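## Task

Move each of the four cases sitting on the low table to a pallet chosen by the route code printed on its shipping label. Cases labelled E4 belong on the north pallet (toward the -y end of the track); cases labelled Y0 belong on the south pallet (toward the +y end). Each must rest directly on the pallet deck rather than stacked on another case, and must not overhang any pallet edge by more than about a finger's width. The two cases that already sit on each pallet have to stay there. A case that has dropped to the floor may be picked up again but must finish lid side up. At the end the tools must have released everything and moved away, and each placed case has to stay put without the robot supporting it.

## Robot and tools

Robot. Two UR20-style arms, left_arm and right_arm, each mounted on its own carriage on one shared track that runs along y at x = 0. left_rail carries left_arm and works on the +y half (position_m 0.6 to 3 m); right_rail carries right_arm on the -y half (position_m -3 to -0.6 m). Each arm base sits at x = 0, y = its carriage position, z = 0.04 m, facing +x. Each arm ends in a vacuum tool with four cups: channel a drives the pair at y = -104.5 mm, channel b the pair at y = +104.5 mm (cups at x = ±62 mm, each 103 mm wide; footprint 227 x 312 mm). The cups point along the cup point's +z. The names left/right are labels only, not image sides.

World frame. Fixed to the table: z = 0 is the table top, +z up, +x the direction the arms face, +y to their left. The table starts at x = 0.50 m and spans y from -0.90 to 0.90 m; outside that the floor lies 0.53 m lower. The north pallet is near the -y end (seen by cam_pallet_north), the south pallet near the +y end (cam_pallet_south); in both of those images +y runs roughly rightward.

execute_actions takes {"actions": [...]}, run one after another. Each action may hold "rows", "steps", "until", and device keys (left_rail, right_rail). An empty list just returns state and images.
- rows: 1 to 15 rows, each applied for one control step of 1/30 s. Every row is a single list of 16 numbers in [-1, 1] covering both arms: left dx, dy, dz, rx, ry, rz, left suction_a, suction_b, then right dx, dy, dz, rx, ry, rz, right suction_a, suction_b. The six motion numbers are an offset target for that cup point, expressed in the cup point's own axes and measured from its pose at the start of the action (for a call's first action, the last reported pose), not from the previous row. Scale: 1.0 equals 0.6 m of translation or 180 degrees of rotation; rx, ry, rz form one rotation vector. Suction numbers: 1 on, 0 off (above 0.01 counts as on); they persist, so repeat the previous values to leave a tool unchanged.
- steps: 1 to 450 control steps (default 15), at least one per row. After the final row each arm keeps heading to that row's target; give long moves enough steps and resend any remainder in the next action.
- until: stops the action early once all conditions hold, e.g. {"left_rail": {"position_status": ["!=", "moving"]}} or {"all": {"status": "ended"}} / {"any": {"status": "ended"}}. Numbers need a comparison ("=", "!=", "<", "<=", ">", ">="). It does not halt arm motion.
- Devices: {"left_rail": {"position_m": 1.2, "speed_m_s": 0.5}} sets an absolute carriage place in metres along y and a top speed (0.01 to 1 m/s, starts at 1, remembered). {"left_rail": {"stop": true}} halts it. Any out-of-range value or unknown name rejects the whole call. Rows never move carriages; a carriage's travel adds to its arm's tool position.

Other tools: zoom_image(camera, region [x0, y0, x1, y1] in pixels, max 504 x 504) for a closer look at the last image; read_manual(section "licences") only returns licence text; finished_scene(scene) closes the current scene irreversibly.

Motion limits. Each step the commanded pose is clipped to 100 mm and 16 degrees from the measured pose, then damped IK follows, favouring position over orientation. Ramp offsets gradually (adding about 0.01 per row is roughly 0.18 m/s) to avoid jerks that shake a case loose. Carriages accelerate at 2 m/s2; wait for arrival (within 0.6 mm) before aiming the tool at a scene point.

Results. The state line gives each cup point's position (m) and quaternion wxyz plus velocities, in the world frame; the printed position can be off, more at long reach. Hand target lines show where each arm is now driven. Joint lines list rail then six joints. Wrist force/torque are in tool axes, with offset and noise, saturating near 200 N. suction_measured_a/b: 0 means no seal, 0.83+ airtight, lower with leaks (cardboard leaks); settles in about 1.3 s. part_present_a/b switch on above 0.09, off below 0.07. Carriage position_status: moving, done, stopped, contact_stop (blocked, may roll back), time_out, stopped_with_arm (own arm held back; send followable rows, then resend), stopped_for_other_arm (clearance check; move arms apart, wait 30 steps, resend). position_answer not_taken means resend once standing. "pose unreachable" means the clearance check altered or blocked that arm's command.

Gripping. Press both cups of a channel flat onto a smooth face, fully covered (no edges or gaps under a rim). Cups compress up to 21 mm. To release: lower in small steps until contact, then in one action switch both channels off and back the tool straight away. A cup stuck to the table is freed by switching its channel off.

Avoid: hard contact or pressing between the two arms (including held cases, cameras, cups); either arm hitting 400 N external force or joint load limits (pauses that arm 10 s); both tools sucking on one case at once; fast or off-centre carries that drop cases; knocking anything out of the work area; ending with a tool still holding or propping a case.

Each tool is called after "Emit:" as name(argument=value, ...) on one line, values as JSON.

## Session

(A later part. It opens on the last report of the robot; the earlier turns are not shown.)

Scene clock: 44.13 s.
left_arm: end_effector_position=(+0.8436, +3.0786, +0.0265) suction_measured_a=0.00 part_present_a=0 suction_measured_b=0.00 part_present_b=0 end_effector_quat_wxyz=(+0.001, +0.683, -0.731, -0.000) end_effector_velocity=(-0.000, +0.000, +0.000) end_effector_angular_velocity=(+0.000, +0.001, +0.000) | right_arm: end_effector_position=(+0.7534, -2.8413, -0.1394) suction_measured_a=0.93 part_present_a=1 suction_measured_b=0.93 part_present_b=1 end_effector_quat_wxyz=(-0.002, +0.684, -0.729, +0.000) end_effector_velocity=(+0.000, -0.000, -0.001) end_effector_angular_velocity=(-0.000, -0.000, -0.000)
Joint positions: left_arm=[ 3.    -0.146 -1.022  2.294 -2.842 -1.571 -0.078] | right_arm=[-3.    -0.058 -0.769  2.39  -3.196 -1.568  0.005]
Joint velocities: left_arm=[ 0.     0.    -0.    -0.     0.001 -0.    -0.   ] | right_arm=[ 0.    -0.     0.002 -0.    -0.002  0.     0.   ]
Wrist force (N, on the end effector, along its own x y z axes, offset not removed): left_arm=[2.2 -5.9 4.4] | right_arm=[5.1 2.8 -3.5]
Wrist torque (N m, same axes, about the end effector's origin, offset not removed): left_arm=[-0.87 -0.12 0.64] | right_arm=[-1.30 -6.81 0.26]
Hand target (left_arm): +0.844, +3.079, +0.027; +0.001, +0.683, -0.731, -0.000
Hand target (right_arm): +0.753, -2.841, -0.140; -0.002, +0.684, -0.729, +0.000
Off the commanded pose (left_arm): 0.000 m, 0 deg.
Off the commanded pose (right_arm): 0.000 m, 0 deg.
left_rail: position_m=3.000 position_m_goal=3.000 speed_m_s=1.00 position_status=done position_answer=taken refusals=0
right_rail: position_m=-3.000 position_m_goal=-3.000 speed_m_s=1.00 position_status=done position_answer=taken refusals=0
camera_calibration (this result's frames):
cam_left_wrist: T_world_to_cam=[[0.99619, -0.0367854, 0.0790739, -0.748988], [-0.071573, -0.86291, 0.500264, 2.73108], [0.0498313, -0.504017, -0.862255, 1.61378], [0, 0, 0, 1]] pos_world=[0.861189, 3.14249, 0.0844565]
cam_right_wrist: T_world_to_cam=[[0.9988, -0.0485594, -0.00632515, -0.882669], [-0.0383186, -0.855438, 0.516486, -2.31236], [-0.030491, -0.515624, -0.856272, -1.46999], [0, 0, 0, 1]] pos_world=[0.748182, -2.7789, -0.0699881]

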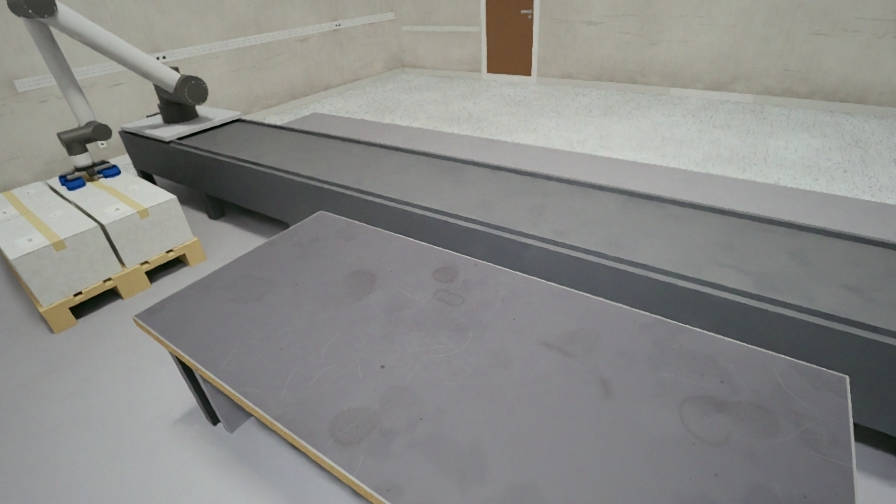

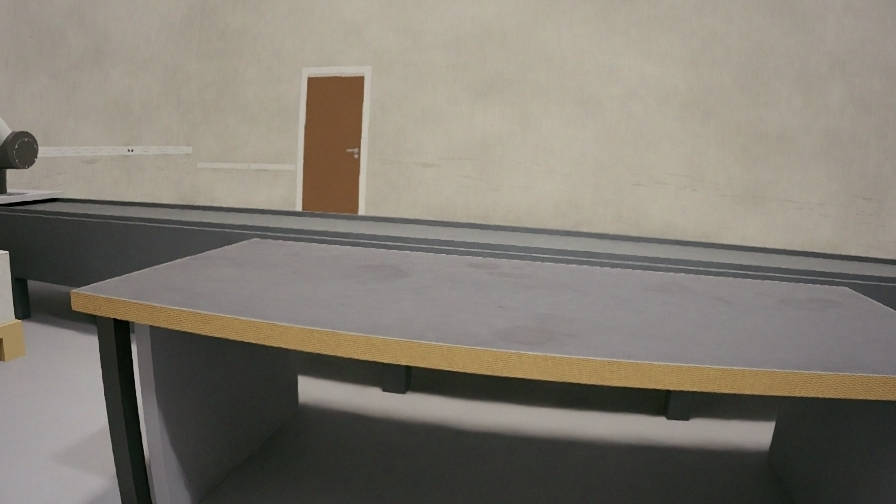

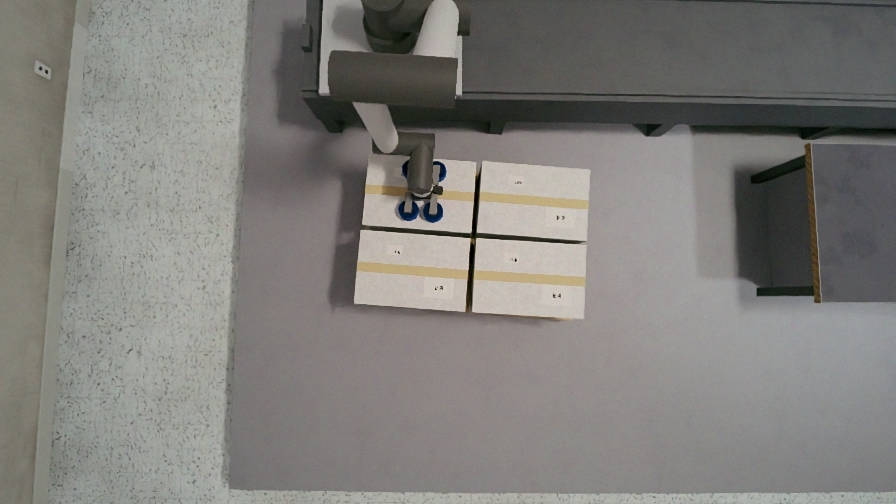

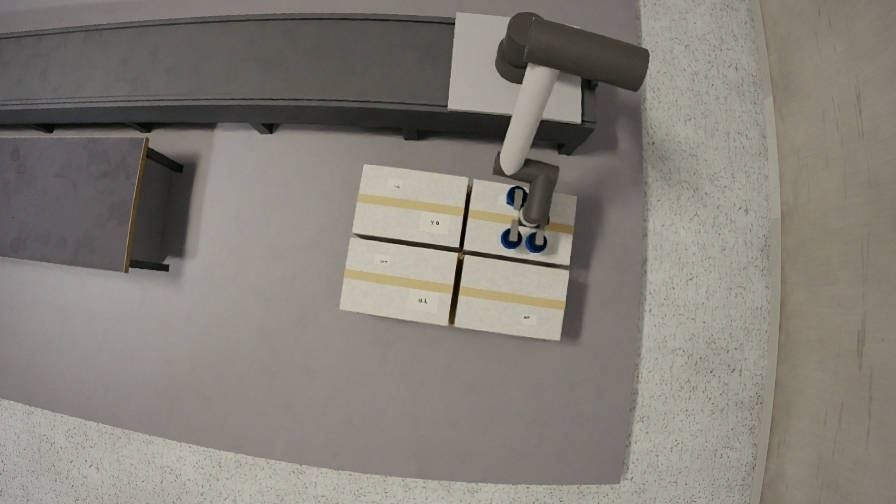

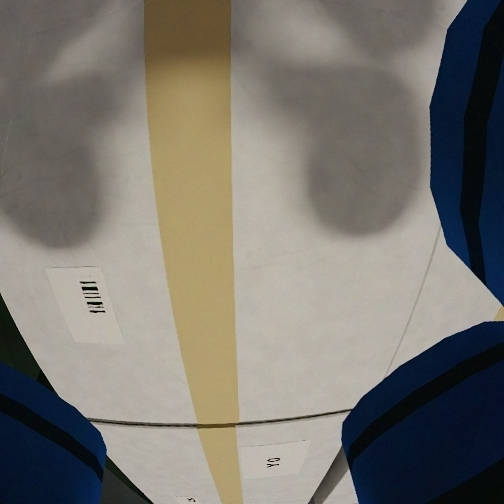

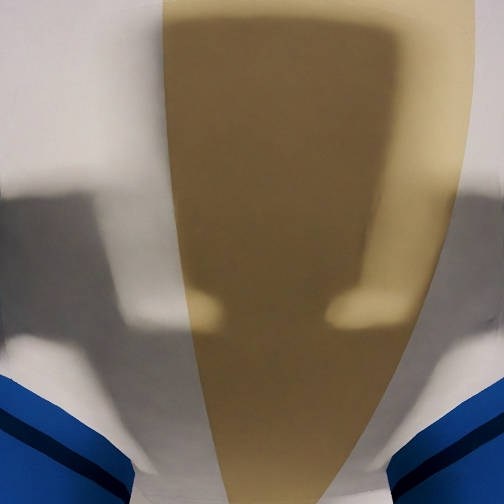

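Emit:
execute_actions(actions=[{"rows":[[0,0,0,0,0,0,0,0,0,0,0.0035,0,0,0,1,1]],"steps":9}])

Scene clock: 44.60 s.
left_arm: end_effector_position=(+0.8436, +3.0786, +0.0266) suction_measured_a=0.00 part_present_a=0 suction_measured_b=0.00 part_present_b=0 end_effector_quat_wxyz=(+0.001, +0.683, -0.731, -0.000) end_effector_velocity=(-0.000, +0.000, -0.000) end_effector_angular_velocity=(-0.000, +0.000, +0.000) | right_arm: end_effector_position=(+0.7534, -2.8413, -0.1414) suction_measured_a=0.93 part_present_a=1 suction_measured_b=0.93 part_present_b=1 end_effector_quat_wxyz=(-0.002, +0.684, -0.729, +0.000) end_effector_velocity=(+0.000, -0.000, -0.001) end_effector_angular_velocity=(-0.000, -0.000, -0.000)
Joint positions: left_arm=[ 3.    -0.146 -1.022  2.294 -2.841 -1.571 -0.078] | right_arm=[-3.    -0.058 -0.766  2.39  -3.198 -1.568  0.005]
Joint velocities: left_arm=[ 0.  0.  0.  0. -0. -0. -0.] | right_arm=[ 0.     0.     0.002 -0.    -0.002 -0.     0.   ]
Wrist force (N, on the end effector, along its own x y z axes, offset not removed): left_arm=[0.2 -4.3 6.2] | right_arm=[6.8 3.1 0.4]
Wrist torque (N m, same axes, about the end effector's origin, offset not removed): left_arm=[-0.74 0.18 0.61] | right_arm=[-1.21 -6.90 0.31]
Hand target (left_arm): +0.844, +3.079, +0.027; +0.001, +0.683, -0.731, -0.000
Hand target (right_arm): +0.753, -2.841, -0.142; -0.002, +0.684, -0.729, +0.000
Off the commanded pose (left_arm): 0.000 m, 0 deg.
Off the commanded pose (right_arm): 0.000 m, 0 deg.
left_rail: position_m=3.000 position_m_goal=3.000 speed_m_s=1.00 position_status=done position_answer=taken refusals=0
right_rail: position_m=-3.000 position_m_goal=-3.000 speed_m_s=1.00 position_status=done position_answer=taken refusals=0
camera_calibration (this result's frames):
cam_left_wrist: T_world_to_cam=[[0.996191, -0.0367855, 0.0790532, -0.749043], [-0.0715625, -0.862911, 0.500262, 2.73104], [0.0498135, -0.504014, -0.862258, 1.61384], [0, 0, 0, 1]] pos_world=[0.861239, 3.14249, 0.084522]
cam_right_wrist: T_world_to_cam=[[0.9988, -0.0485597, -0.006337, -0.882686], [-0.0383128, -0.855438, 0.516486, -2.31134], [-0.0305013, -0.515624, -0.856272, -1.47168], [0, 0, 0, 1]] pos_world=[0.748185, -2.7789, -0.07198]

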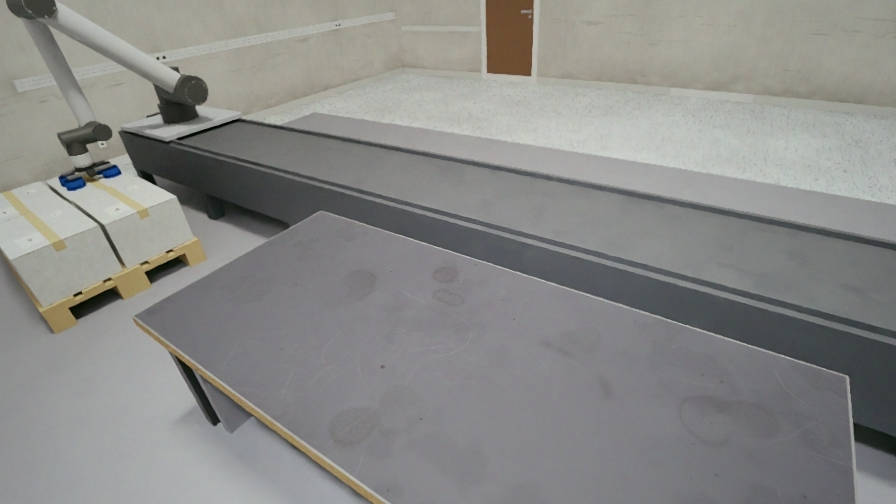

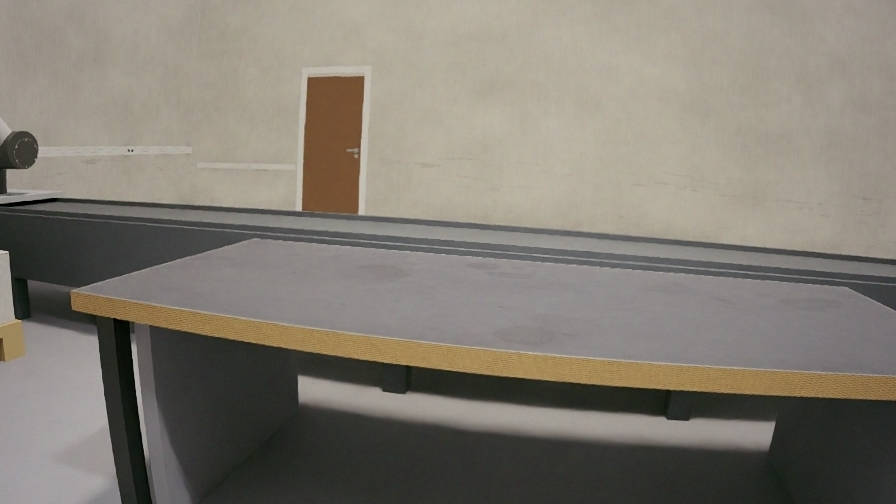

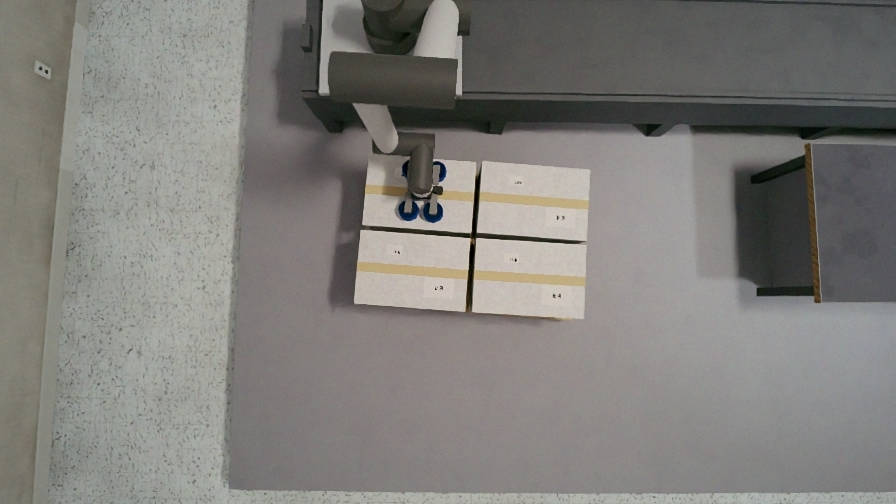

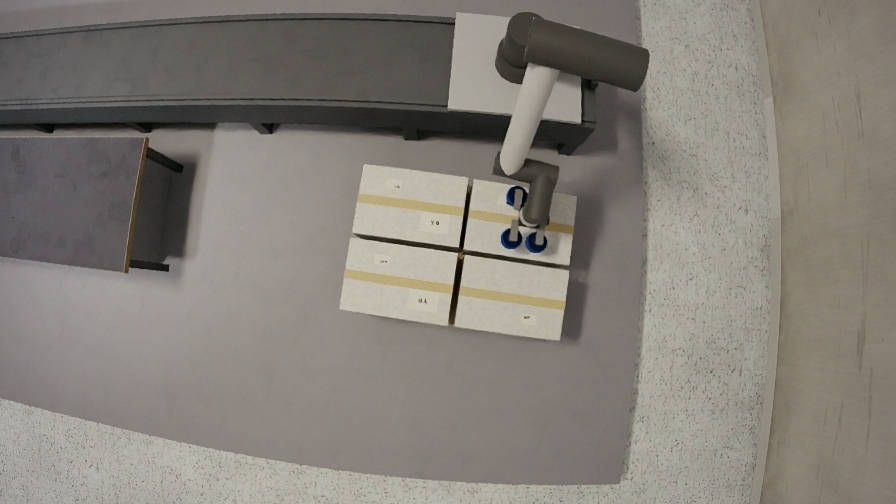

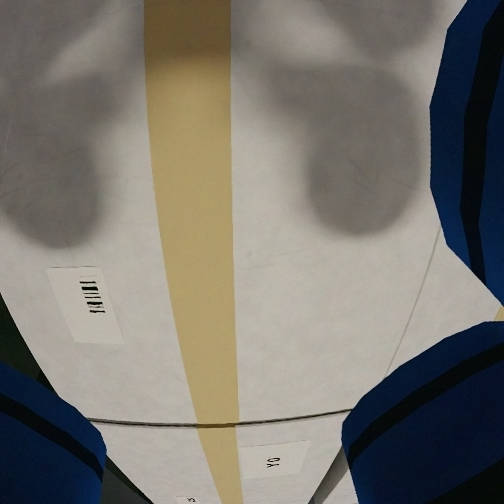

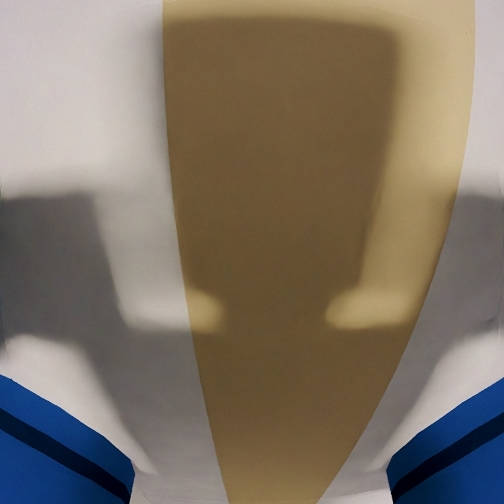

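Emit:
execute_actions(actions=[{"rows":[[0,0,0,0,0,0,0,0,0,0,0.0035,0,0,0,1,1]],"steps":9}])

Scene clock: 55.10 s.
left_arm: end_effector_position=(+0.8436, +3.0786, +0.0266) suction_measured_a=0.00 part_present_a=0 suction_measured_b=0.00 part_present_b=0 end_effector_quat_wxyz=(+0.001, +0.683, -0.731, -0.000) end_effector_velocity=(-0.000, -0.000, -0.000) end_effector_angular_velocity=(+0.000, +0.000, +0.000) | right_arm: end_effector_position=(+0.7535, -2.8414, -0.1420) suction_measured_a=0.93 part_present_a=1 suction_measured_b=0.93 part_present_b=1 end_effector_quat_wxyz=(-0.003, +0.684, -0.729, +0.001) end_effector_velocity=(-0.000, +0.000, -0.000) end_effector_angular_velocity=(-0.000, +0.000, +0.000)
Joint positions: left_arm=[ 3.    -0.146 -1.022  2.294 -2.841 -1.571 -0.078] | right_arm=[-3.    -0.058 -0.765  2.39  -3.201 -1.568  0.005]
Joint velocities: left_arm=[ 0. -0.  0. -0.  0.  0. -0.] | right_arm=[ 0.  0.  0. -0.  0. -0. -0.]
Wrist force (N, on the end effector, along its own x y z axes, offset not removed): left_arm=[0.6 -7.1 2.9] | right_arm=[-20.5 13.0 -75.4]
Wrist torque (N m, same axes, about the end effector's origin, offset not removed): left_arm=[-1.05 0.13 0.63] | right_arm=[-14.05 6.61 3.78]
Hand target (left_arm): +0.844, +3.079, +0.027; +0.001, +0.683, -0.731, -0.000
Hand target (right_arm): +0.754, -2.841, -0.142; -0.003, +0.684, -0.729, +0.001
Off the commanded pose (left_arm): 0.000 m, 0 deg.
Off the commanded pose (right_arm): 0.001 m, 0 deg.
FORCE FAULT: contact force on the right arm reached its limit, and that arm stopped for 10 seconds. The contact can be on any part of that arm, not only on its tool. That arm's remaining commands of this call were not run. That arm holds still and accepts commands again. Move the arm away from the contact; if what it grips holds it there, let go first. Pushing or pulling that hard again can fault the arm again.
left_rail: position_m=3.000 position_m_goal=3.000 speed_m_s=1.00 position_status=done position_answer=taken refusals=0
right_rail: position_m=-3.000 position_m_goal=-3.000 speed_m_s=1.00 position_status=done position_answer=taken refusals=0
camera_calibration (this result's frames):
cam_left_wrist: T_world_to_cam=[[0.996191, -0.0367857, 0.079054, -0.749043], [-0.0715631, -0.862911, 0.500263, 2.73104], [0.0498141, -0.504015, -0.862257, 1.61384], [0, 0, 0, 1]] pos_world=[0.861239, 3.14249, 0.0845221]
cam_right_wrist: T_world_to_cam=[[0.998806, -0.0485618, -0.00523316, -0.882677], [-0.0388772, -0.855295, 0.516682, -2.31021], [-0.0295669, -0.515861, -0.856162, -1.47361], [0, 0, 0, 1]] pos_world=[0.748239, -2.77895, -0.072622]

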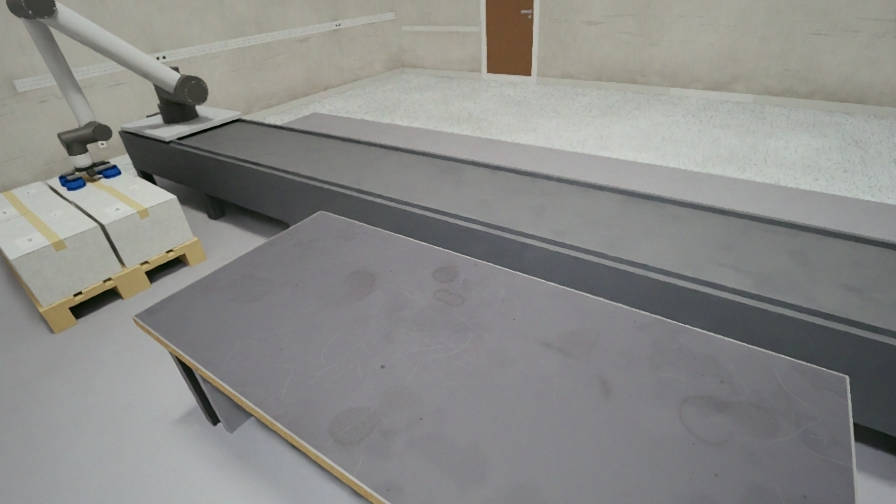

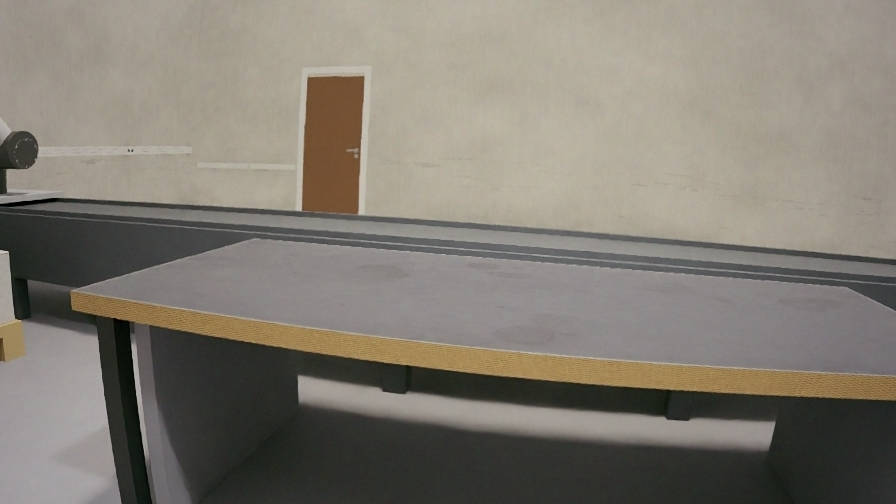

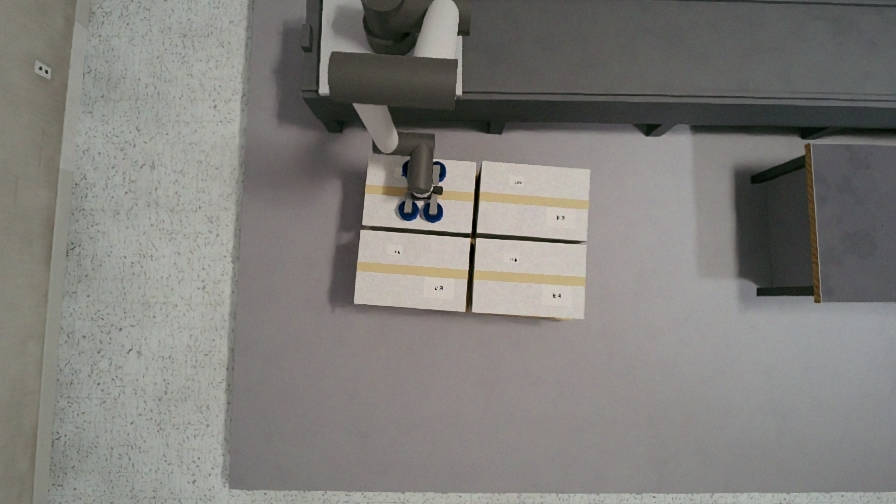

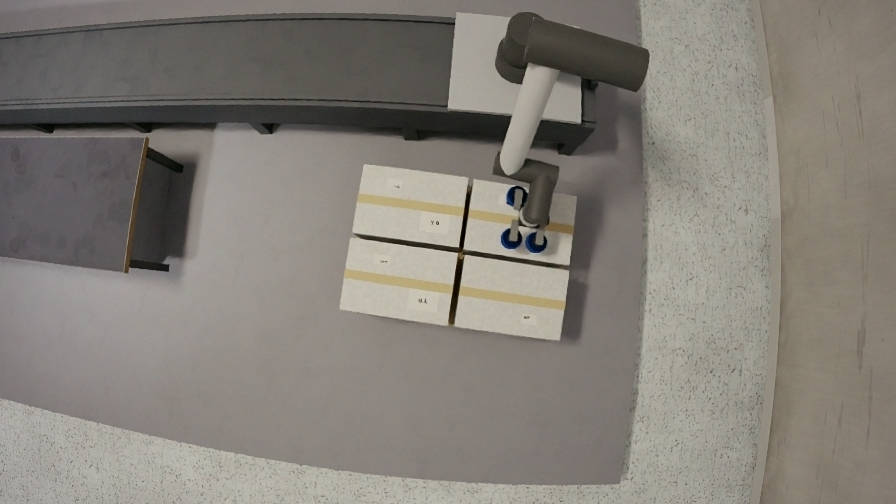

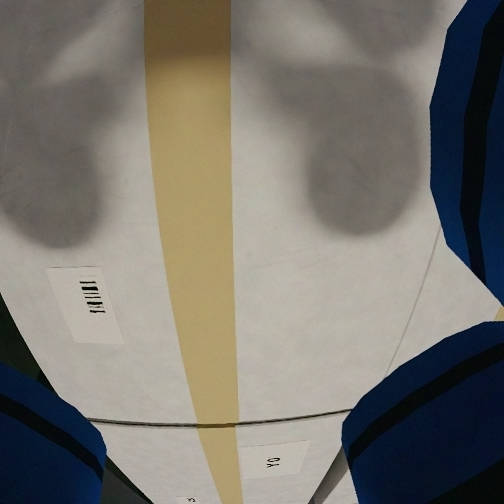

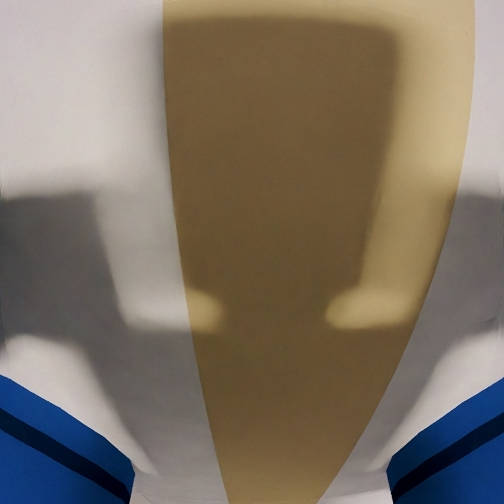

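Emit:
execute_actions(actions=[{"rows":[[0,0,-0.4,0,0,0,0,0,0,0,-0.02,0,0,0,0,0],[0,0,-0.4,0,0,0,0,0,0,0,-0.04,0,0,0,0,0],[0,0,-0.4,0,0,0,0,0,0,0,-0.06,0,0,0,0,0],[0,0,-0.4,0,0,0,0,0,0,0,-0.08,0,0,0,0,0],[0,0,-0.4,0,0,0,0,0,0,0,-0.65,0,0,0,0,0]],"steps":35}])

Scene clock: 56.47 s.
left_arm: end_effector_position=(+0.8440, +3.0787, +0.2662) suction_measured_a=0.00 part_present_a=0 suction_measured_b=0.00 part_present_b=0 end_effector_quat_wxyz=(+0.001, +0.683, -0.731, -0.000) end_effector_velocity=(+0.000, -0.000, +0.000) end_effector_angular_velocity=(-0.000, -0.000, -0.000) | right_arm: end_effector_position=(+0.7521, -2.8417, +0.2477) suction_measured_a=0.00 part_present_a=0 suction_measured_b=0.00 part_present_b=0 end_effector_quat_wxyz=(-0.003, +0.684, -0.729, +0.001) end_effector_velocity=(-0.000, -0.001, +0.006) end_effector_angular_velocity=(+0.000, +0.006, -0.000)
Joint positions: left_arm=[ 3.    -0.146 -1.338  2.215 -2.446 -1.571 -0.078] | right_arm=[-3.    -0.058 -1.393  2.335 -2.518 -1.568  0.005]
Joint velocities: left_arm=[ 0. -0. -0. -0.  0. -0. -0.] | right_arm=[ 0.    -0.001 -0.007 -0.006  0.019 -0.    -0.001]
Wrist force (N, on the end effector, along its own x y z axes, offset not removed): left_arm=[0.5 -6.5 3.8] | right_arm=[1.7 4.2 -5.6]
Wrist torque (N m, same axes, about the end effector's origin, offset not removed): left_arm=[-0.98 0.18 0.65] | right_arm=[0.40 -0.98 0.27]
Hand target (left_arm): +0.844, +3.079, +0.266; +0.001, +0.683, -0.731, -0.000
Hand target (right_arm): +0.752, -2.842, +0.248; -0.003, +0.684, -0.729, +0.001
Off the commanded pose (left_arm): 0.000 m, 0 deg.
Off the commanded pose (right_arm): 0.001 m, 0 deg.
left_rail: position_m=3.000 position_m_goal=3.000 speed_m_s=1.00 position_status=done position_answer=taken refusals=0
right_rail: position_m=-3.000 position_m_goal=-3.000 speed_m_s=1.00 position_status=done position_answer=taken refusals=0
camera_calibration (this result's frames):
cam_left_wrist: T_world_to_cam=[[0.996197, -0.0367602, 0.0789913, -0.768389], [-0.071509, -0.862919, 0.500257, 2.6113], [0.0497735, -0.504004, -0.862266, 1.82045], [0, 0, 0, 1]] pos_world=[0.861588, 3.1426, 0.324086]
cam_right_wrist: T_world_to_cam=[[0.99881, -0.0485292, -0.00491719, -0.879178], [-0.0390126, -0.855295, 0.516671, -2.51178], [-0.0292793, -0.515864, -0.85617, -1.14034], [0, 0, 0, 1]] pos_world=[0.746753, -2.77924, 0.317119]

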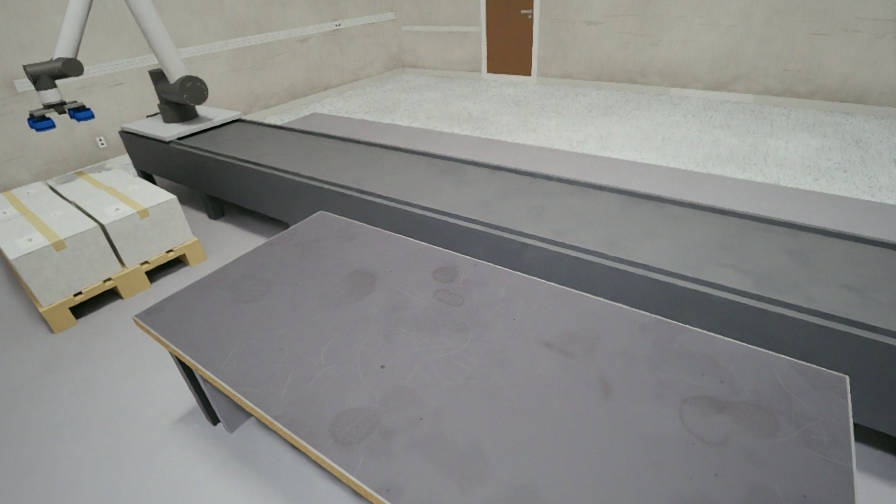

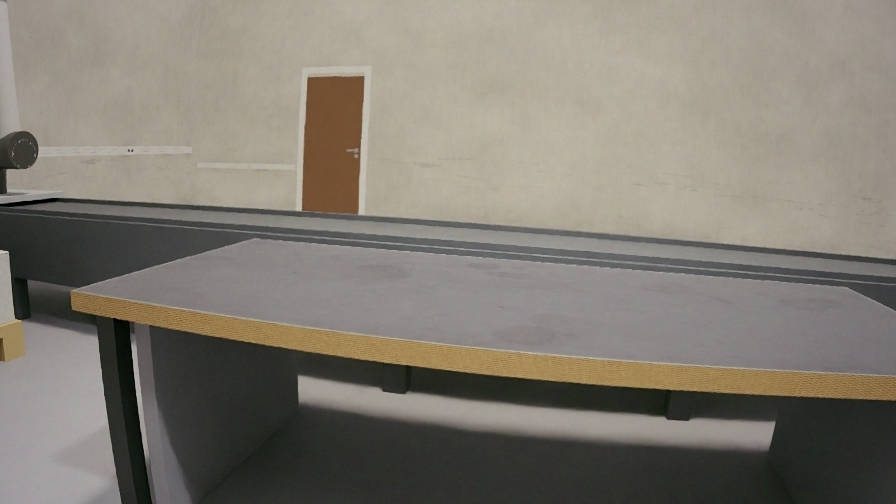

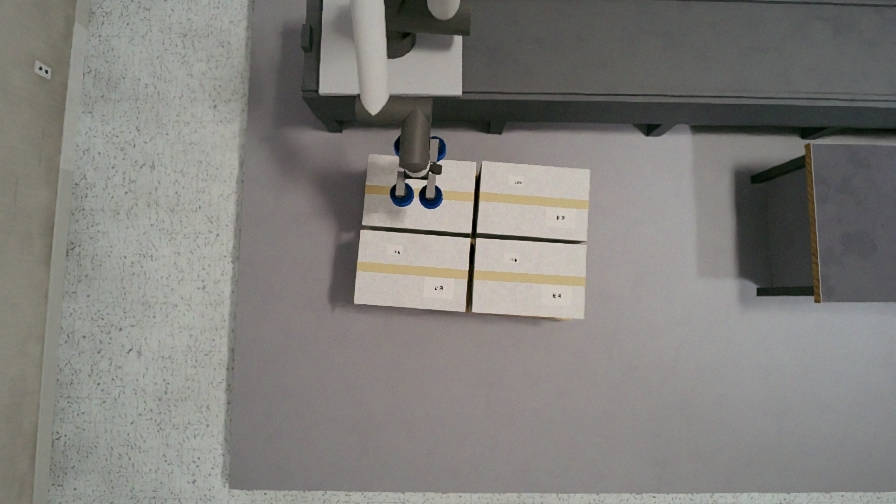

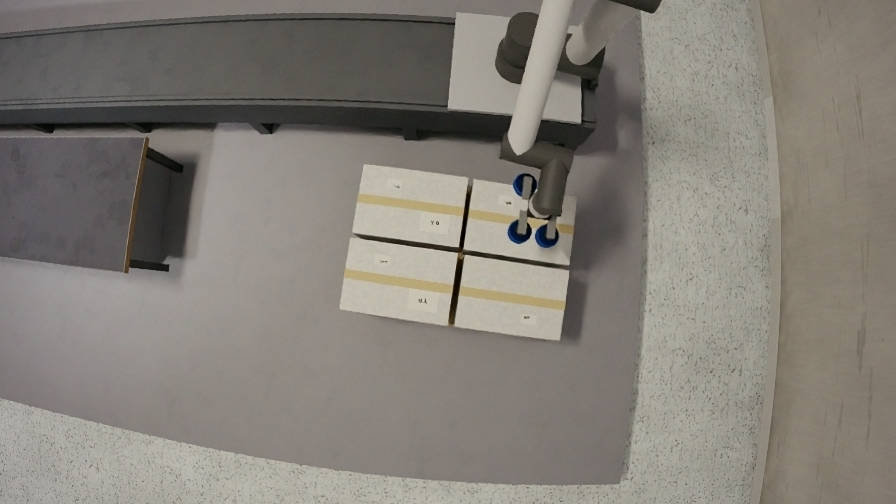

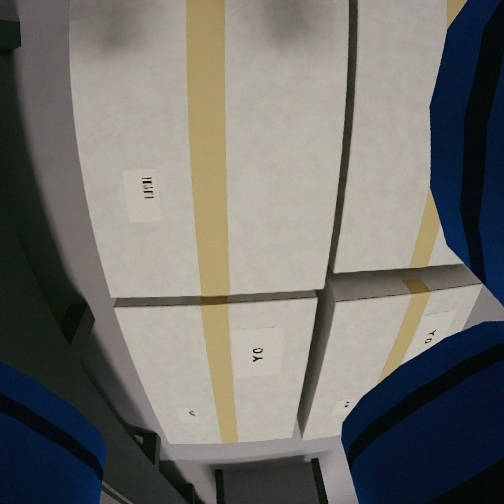

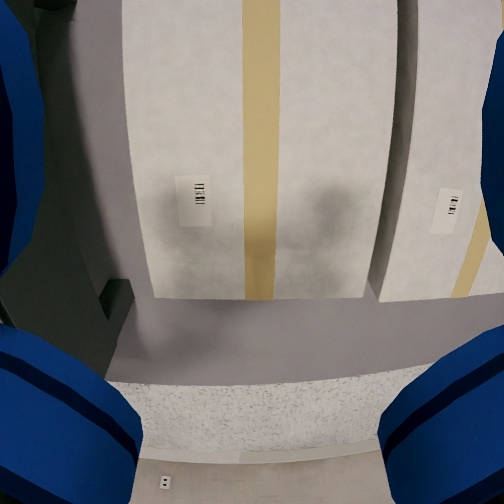

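Emit:
finished_scene(scene=2)

The scene is finished: the task was done.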